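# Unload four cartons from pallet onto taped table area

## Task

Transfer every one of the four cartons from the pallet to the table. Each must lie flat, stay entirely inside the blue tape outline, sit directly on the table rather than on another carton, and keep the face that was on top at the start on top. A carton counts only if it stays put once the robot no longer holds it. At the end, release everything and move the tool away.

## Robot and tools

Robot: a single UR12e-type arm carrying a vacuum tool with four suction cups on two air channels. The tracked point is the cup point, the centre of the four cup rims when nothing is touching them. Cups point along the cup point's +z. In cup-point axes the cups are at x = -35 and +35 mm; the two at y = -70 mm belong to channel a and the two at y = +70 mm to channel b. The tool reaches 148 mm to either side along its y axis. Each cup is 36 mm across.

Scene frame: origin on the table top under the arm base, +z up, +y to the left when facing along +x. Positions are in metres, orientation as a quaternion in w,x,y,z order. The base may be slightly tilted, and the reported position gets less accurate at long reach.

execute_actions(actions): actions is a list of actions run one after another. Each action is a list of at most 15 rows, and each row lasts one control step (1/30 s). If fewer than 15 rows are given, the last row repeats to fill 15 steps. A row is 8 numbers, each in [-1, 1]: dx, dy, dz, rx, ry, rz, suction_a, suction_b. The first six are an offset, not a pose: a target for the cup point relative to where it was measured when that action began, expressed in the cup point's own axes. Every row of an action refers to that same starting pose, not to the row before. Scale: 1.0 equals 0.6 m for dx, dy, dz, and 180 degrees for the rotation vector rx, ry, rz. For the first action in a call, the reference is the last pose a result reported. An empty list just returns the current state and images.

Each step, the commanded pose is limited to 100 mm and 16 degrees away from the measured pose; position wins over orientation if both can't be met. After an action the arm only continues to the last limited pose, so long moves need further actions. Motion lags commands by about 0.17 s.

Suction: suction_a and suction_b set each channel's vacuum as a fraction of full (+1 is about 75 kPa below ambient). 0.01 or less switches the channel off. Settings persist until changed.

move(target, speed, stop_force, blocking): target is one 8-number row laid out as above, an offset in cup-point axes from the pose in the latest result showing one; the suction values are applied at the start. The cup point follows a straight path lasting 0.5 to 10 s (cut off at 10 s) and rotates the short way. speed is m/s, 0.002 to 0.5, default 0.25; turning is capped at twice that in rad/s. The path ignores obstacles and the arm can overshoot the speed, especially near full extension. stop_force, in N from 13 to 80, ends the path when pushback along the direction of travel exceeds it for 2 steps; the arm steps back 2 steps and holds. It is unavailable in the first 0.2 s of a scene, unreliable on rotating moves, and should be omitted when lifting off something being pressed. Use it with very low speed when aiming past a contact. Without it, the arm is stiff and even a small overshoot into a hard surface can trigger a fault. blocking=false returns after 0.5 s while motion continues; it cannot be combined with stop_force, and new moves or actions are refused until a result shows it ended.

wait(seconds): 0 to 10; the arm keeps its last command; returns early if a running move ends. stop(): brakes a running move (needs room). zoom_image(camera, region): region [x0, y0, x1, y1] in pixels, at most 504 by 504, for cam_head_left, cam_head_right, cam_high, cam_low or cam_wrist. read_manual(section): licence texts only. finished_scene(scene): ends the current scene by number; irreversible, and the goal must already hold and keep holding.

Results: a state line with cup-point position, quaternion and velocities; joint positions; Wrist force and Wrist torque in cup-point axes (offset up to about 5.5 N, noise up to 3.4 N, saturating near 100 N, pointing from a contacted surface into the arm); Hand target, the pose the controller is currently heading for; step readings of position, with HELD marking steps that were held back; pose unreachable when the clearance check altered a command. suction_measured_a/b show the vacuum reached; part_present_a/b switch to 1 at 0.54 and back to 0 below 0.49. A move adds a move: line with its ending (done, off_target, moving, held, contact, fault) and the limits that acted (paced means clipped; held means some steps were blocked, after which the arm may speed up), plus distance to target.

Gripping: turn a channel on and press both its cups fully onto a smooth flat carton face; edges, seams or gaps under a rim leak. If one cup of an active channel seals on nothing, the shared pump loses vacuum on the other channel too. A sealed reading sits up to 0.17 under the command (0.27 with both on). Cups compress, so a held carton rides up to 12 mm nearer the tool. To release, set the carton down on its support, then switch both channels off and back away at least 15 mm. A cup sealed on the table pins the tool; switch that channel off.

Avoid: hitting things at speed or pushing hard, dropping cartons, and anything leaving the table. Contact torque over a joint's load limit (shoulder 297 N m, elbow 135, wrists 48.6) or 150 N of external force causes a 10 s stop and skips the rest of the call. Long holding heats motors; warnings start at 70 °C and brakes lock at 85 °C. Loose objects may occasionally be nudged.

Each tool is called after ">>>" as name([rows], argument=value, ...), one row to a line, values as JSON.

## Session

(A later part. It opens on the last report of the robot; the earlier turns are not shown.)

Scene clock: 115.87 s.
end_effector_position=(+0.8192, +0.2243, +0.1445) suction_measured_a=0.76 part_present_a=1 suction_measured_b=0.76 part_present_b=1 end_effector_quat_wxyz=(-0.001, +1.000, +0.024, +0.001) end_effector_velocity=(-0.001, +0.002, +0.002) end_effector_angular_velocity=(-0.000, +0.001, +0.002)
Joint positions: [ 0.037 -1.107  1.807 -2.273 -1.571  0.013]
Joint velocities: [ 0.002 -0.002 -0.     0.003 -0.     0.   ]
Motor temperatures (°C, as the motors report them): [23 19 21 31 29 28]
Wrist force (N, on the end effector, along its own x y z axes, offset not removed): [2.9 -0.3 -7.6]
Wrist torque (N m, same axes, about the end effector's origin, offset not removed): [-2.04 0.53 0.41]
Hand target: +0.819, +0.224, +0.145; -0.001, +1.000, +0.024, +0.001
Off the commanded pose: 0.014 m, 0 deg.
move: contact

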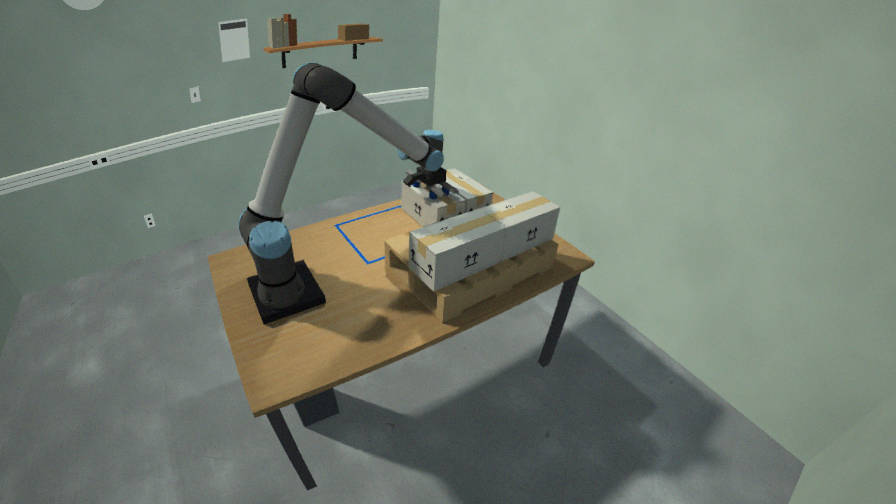

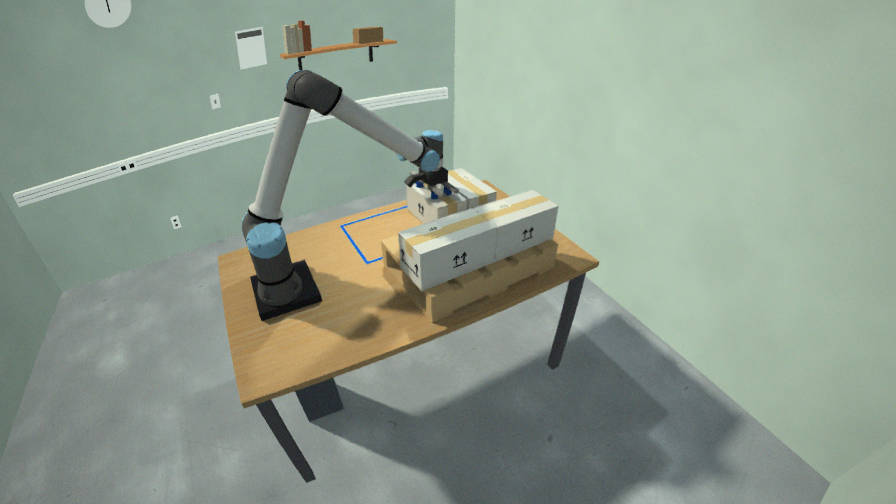

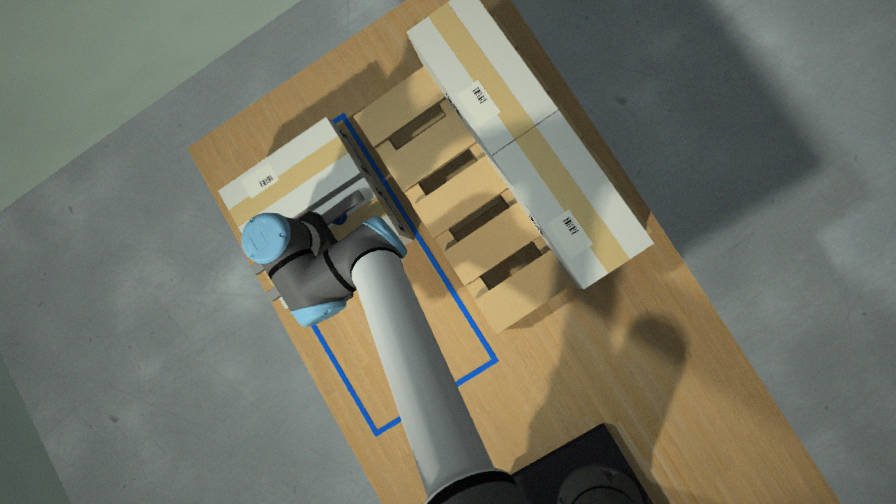

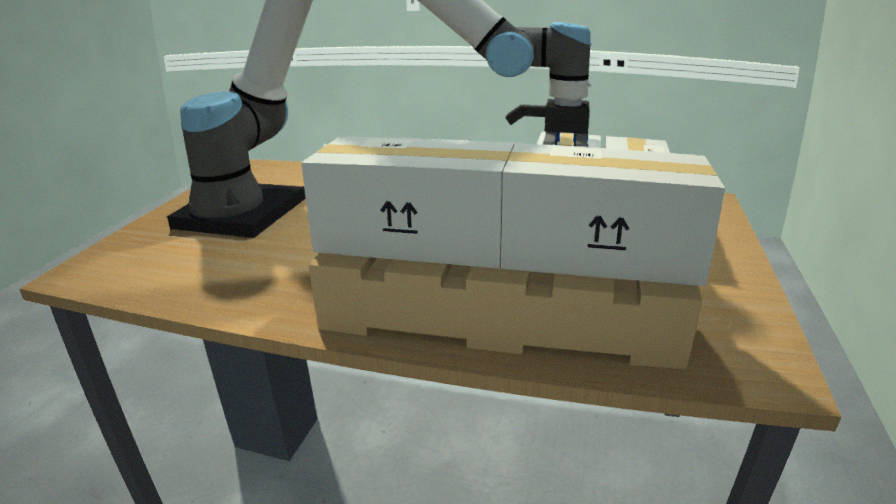

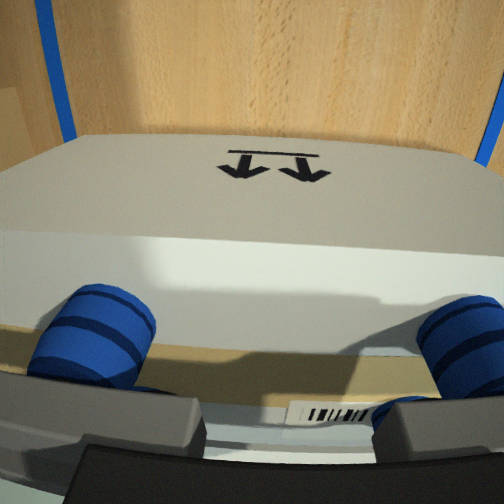

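>>> execute_actions([
  [[0,0,-0.005,0,0,0,0,0]],
  [[0,0,-0.1,0,0,0,0,0]],
])

>>> move(target=[-0.408,0.832,-0.24,0,0,-0.508,0,0], speed=0.5)

Scene clock: 126.97 s.
end_effector_position=(+0.8192, +0.2243, +0.2055) suction_measured_a=0.01 part_present_a=0 suction_measured_b=0.01 part_present_b=0 end_effector_quat_wxyz=(-0.001, +1.000, +0.024, +0.001) end_effector_velocity=(-0.001, -0.001, +0.015) end_effector_angular_velocity=(-0.001, +0.004, -0.001)
Joint positions: [ 0.037 -1.168  1.77  -2.174 -1.57   0.013]
Joint velocities: [-0.001 -0.015 -0.011  0.03  -0.001  0.   ]
Motor temperatures (°C, as the motors report them): [23 19 21 31 29 28]
Wrist force (N, on the end effector, along its own x y z axes, offset not removed): [-0.8 -0.5 -0.1]
Wrist torque (N m, same axes, about the end effector's origin, offset not removed): [-0.06 0.11 0.02]
Hand target: +0.819, +0.224, +0.207; -0.001, +1.000, +0.024, +0.001
Off the commanded pose: 0.002 m, 0 deg.
Step readings (end_effector_position; steps 1 to 15: 1st action; 16 to 30: 2nd action):
0: (+0.8192, +0.2243, +0.1448)
1: (+0.8192, +0.2243, +0.1448)
2: (+0.8192, +0.2243, +0.1452)
4: (+0.8195, +0.2243, +0.1465)
8: (+0.8193, +0.2243, +0.1473)
15: (+0.8192, +0.2243, +0.1475)
16: (+0.8192, +0.2243, +0.1477)
17: (+0.8199, +0.2243, +0.1526)
19: (+0.8205, +0.2244, +0.1726)
23: (+0.8197, +0.2243, +0.1951)
30: end_effector_position above

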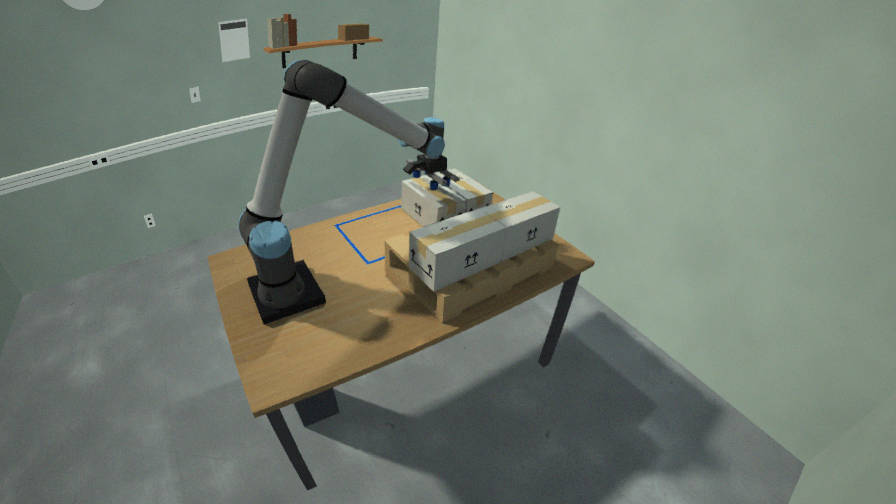

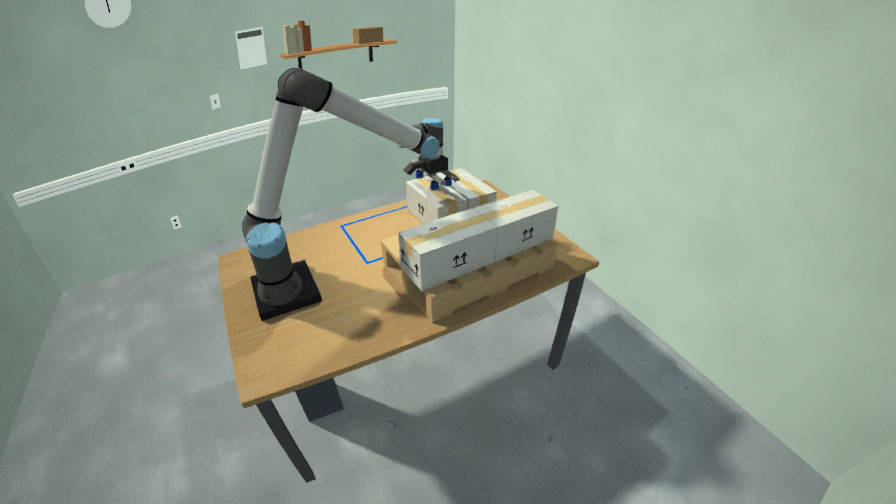

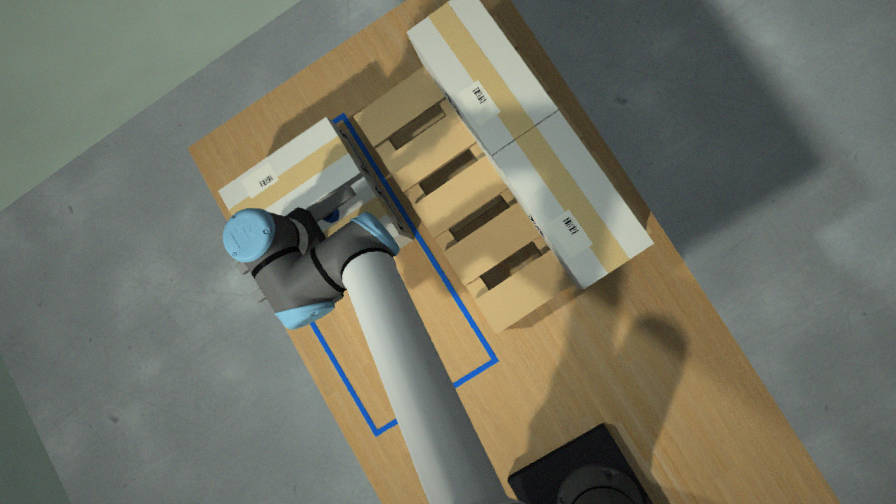

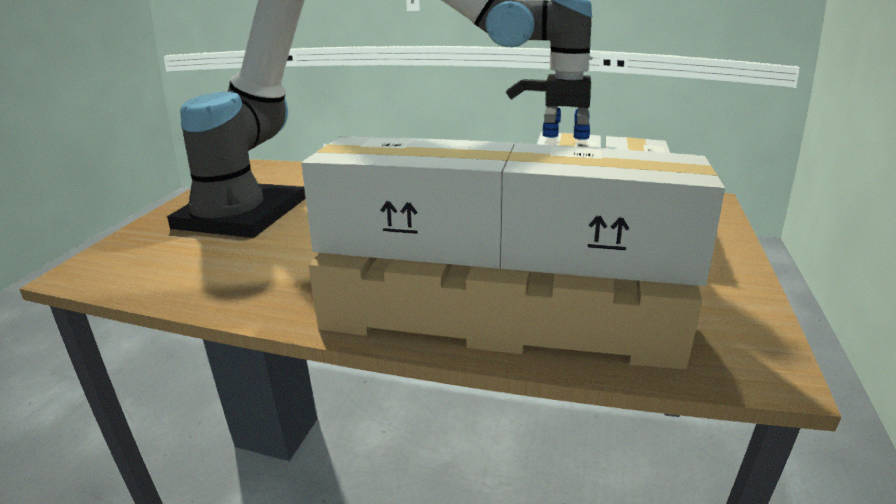

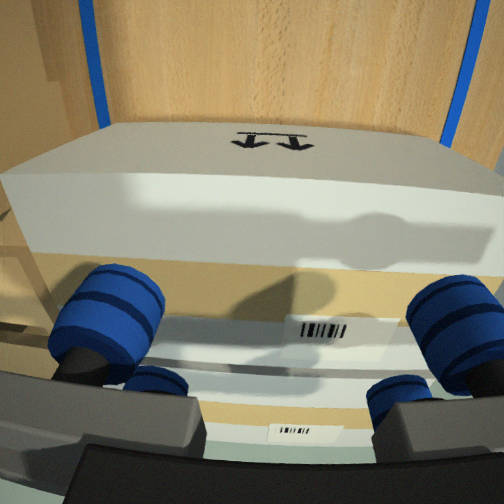

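Scene clock: 129.37 s.
end_effector_position=(+0.5986, -0.2856, +0.3484) suction_measured_a=0.01 part_present_a=0 suction_measured_b=0.01 part_present_b=0 end_effector_quat_wxyz=(+0.001, +0.681, +0.732, +0.001) end_effector_velocity=(-0.001, -0.002, -0.000) end_effector_angular_velocity=(+0.005, -0.000, +0.011)
Joint positions: [-0.734 -1.577  1.99  -1.985 -1.57  -2.353]
Joint velocities: [-0.004  0.001 -0.001  0.003  0.003 -0.016]
Motor temperatures (°C, as the motors report them): [23 19 21 31 29 28]
Wrist force (N, on the end effector, along its own x y z axes, offset not removed): [0.5 -2.4 -1.0]
Wrist torque (N m, same axes, about the end effector's origin, offset not removed): [-0.41 -0.15 0.08]
Hand target: +0.598, -0.286, +0.348; +0.001, +0.681, +0.732, +0.001
Off the commanded pose: 0.001 m, 0 deg.
move: done

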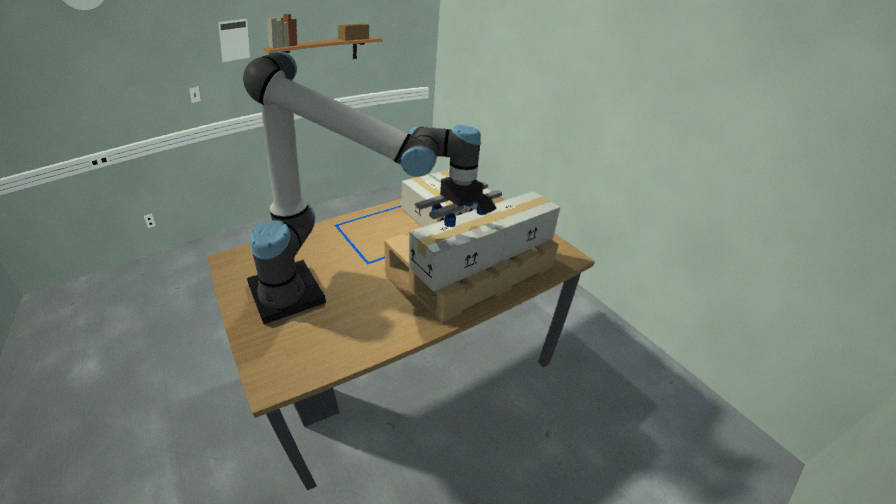

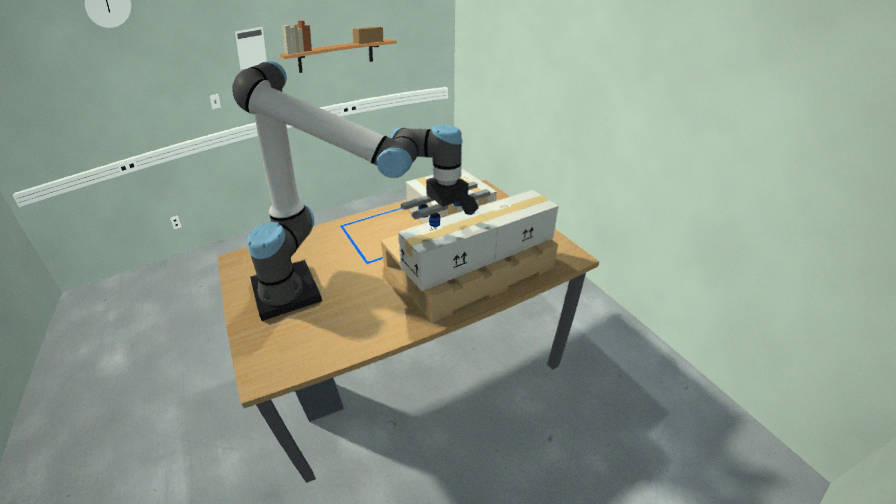

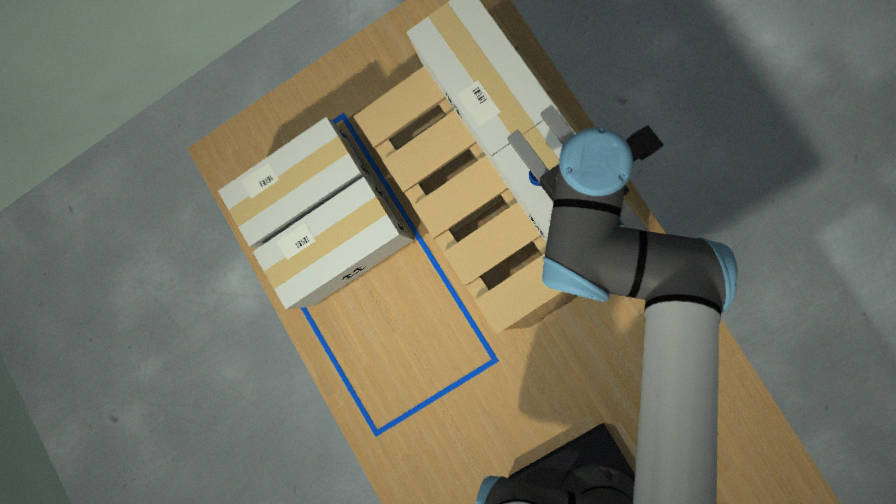

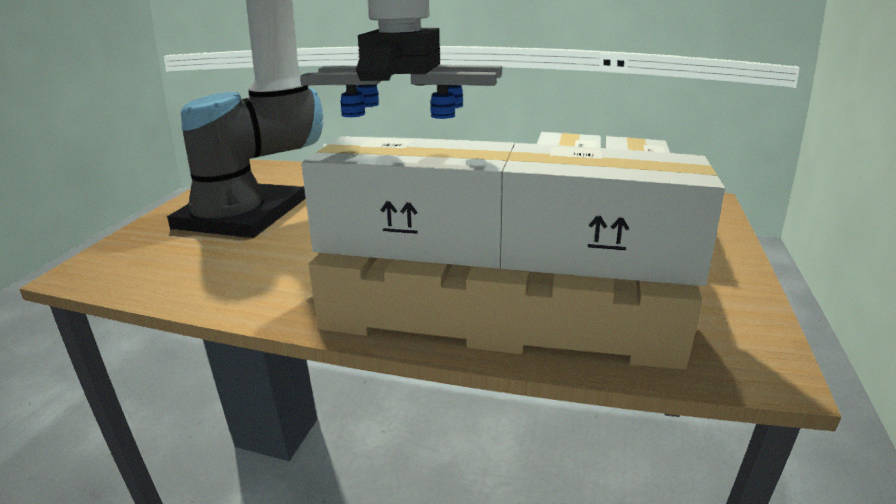

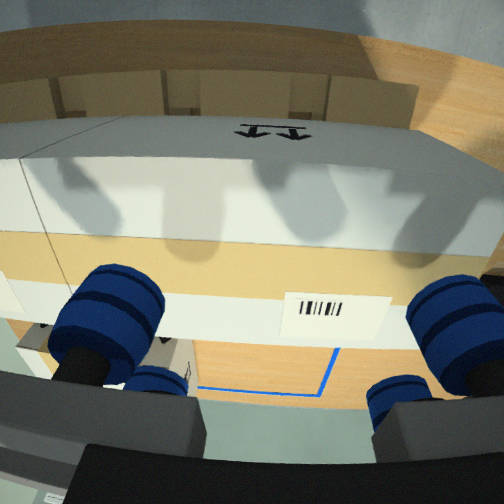

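>>> move(target=[0,0,0.1205,0,0,0,0,0], speed=0.09)

>>> execute_actions([
  [[0,0,0,0,0,0,1,1]],
  [[0,0,-0.01,0,0,0,1,1]],
])

Scene clock: 136.17 s.
end_effector_position=(+0.5987, -0.2856, +0.2765) suction_measured_a=0.01 part_present_a=0 suction_measured_b=0.01 part_present_b=0 end_effector_quat_wxyz=(+0.001, +0.681, +0.732, +0.001) end_effector_velocity=(-0.000, -0.000, -0.003) end_effector_angular_velocity=(+0.001, +0.001, -0.001)
Joint positions: [-0.734 -1.517  2.069 -2.125 -1.57  -2.353]
Joint velocities: [-0.     0.003  0.003 -0.005  0.     0.   ]
Motor temperatures (°C, as the motors report them): [23 19 21 31 29 28]
Wrist force (N, on the end effector, along its own x y z axes, offset not removed): [2.2 -4.5 -15.5]
Wrist torque (N m, same axes, about the end effector's origin, offset not removed): [-0.38 -0.24 0.10]
Hand target: +0.599, -0.286, +0.276; +0.001, +0.681, +0.732, +0.001
Off the commanded pose: 0.000 m, 0 deg.
move: done

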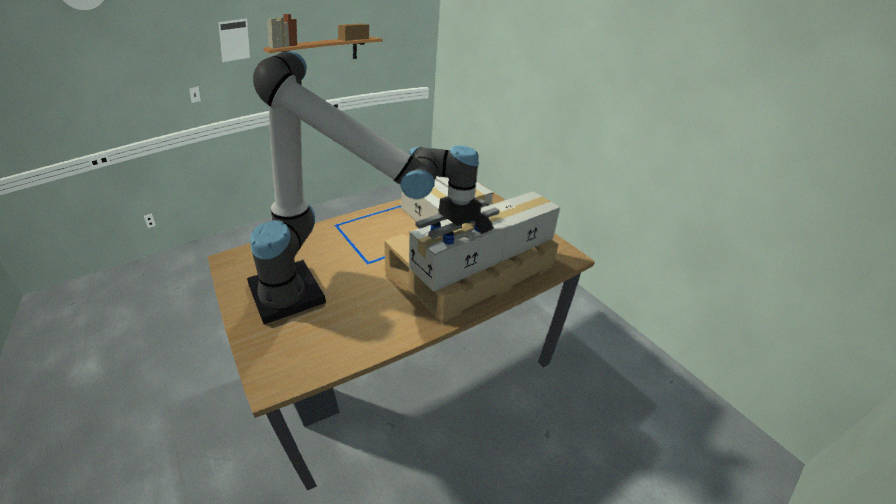

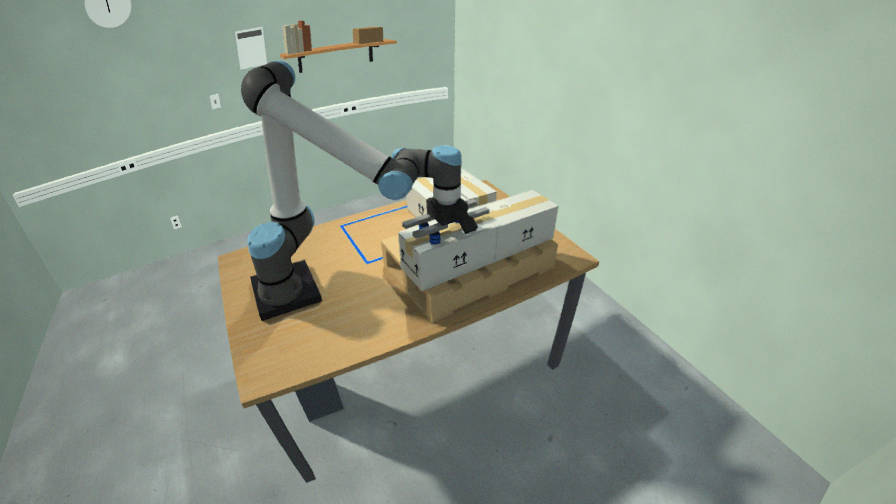

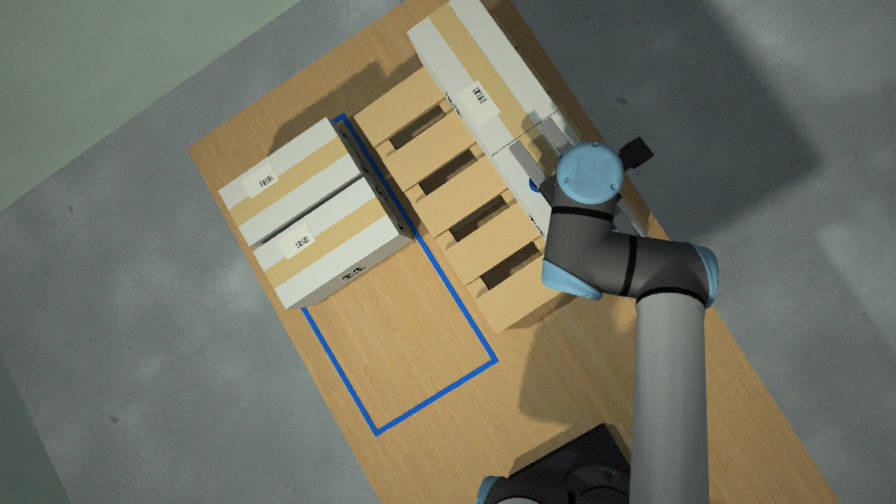

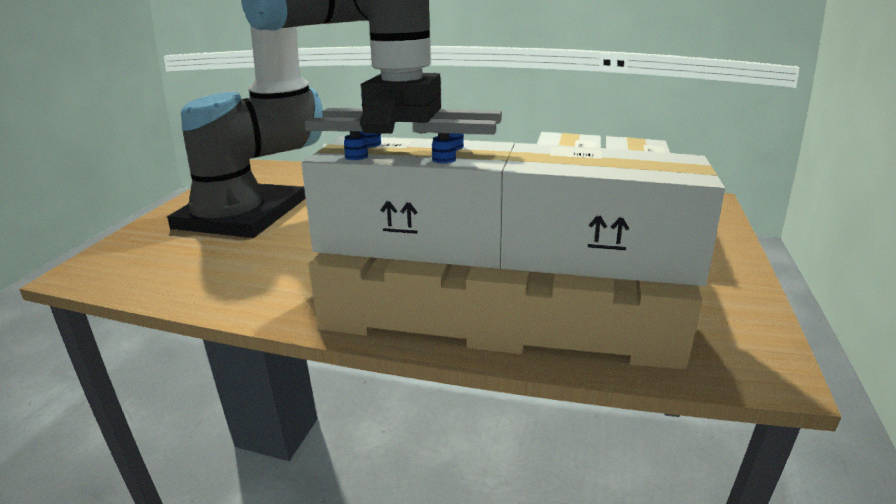

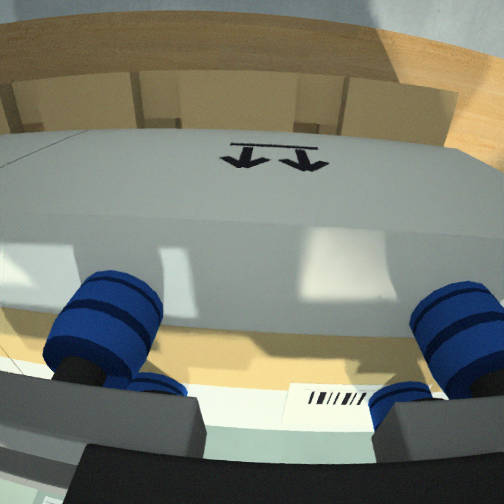

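Scene clock: 137.17 s.
end_effector_position=(+0.5986, -0.2855, +0.2821) suction_measured_a=0.71 part_present_a=1 suction_measured_b=0.71 part_present_b=1 end_effector_quat_wxyz=(+0.001, +0.681, +0.732, +0.001) end_effector_velocity=(-0.000, -0.001, +0.001) end_effector_angular_velocity=(+0.000, +0.000, -0.001)
Joint positions: [-0.734 -1.522  2.064 -2.114 -1.57  -2.353]
Joint velocities: [-0.001 -0.002 -0.001  0.003 -0.    -0.   ]
Motor temperatures (°C, as the motors report them): [23 19 21 31 29 28]
Wrist force (N, on the end effector, along its own x y z axes, offset not removed): [-0.2 -0.3 20.9]
Wrist torque (N m, same axes, about the end effector's origin, offset not removed): [0.80 -0.12 0.07]
Hand target: +0.599, -0.286, +0.282; +0.001, +0.681, +0.732, +0.001
Off the commanded pose: 0.000 m, 0 deg.
Step readings (end_effector_position; steps 1 to 15: 1st action; 16 to 30: 2nd action):
0: (+0.5987, -0.2856, +0.2765)
1: (+0.5987, -0.2856, +0.2764)
2: (+0.5986, -0.2855, +0.2764)
4: (+0.5986, -0.2855, +0.2762)
8: (+0.5985, -0.2855, +0.2762)
15: (+0.5986, -0.2855, +0.2763)
16: (+0.5986, -0.2855, +0.2764)
17: (+0.5986, -0.2855, +0.2771)
19: (+0.5987, -0.2856, +0.2791)
23: (+0.5986, -0.2855, +0.2812)
30: end_effector_position above

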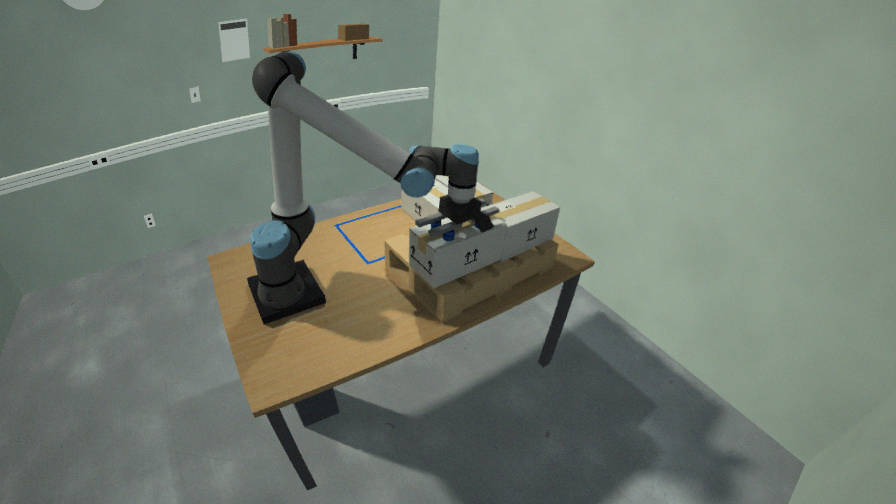

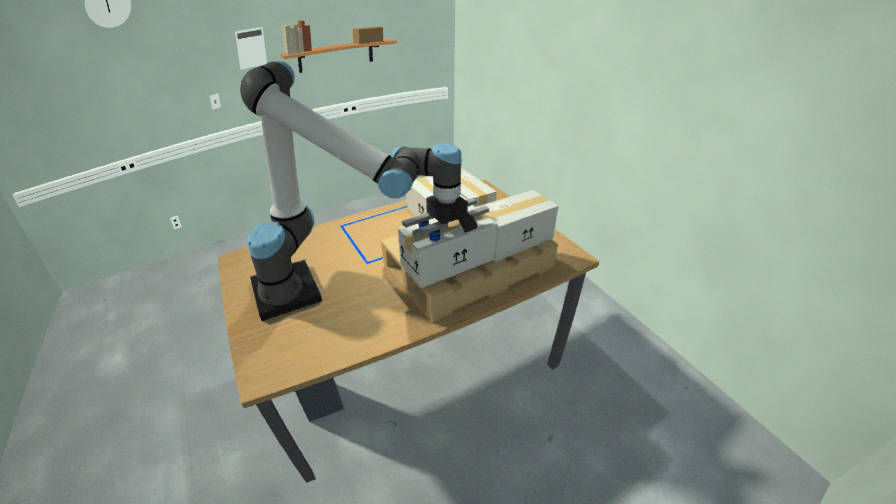

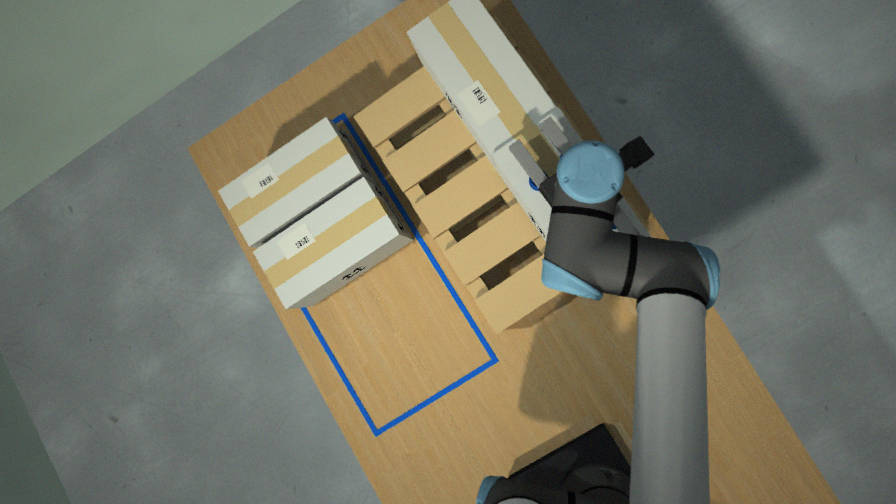

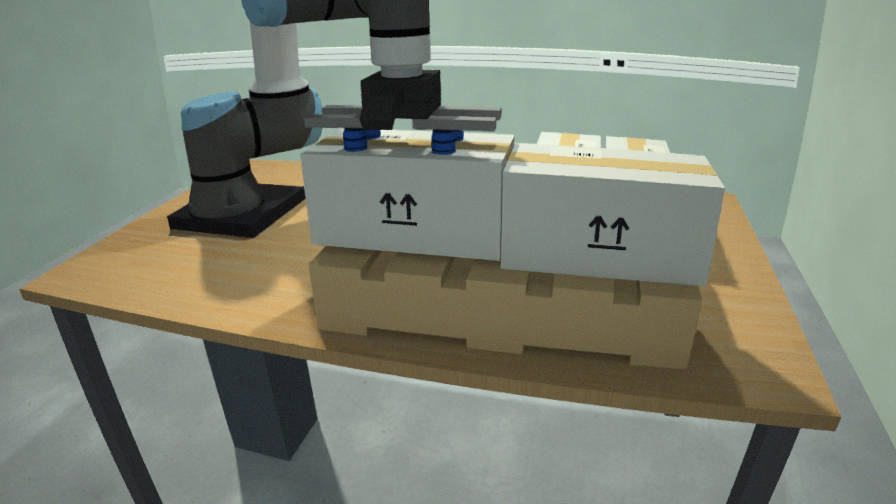

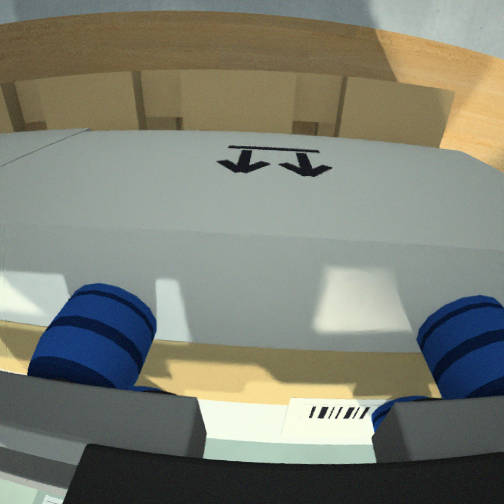

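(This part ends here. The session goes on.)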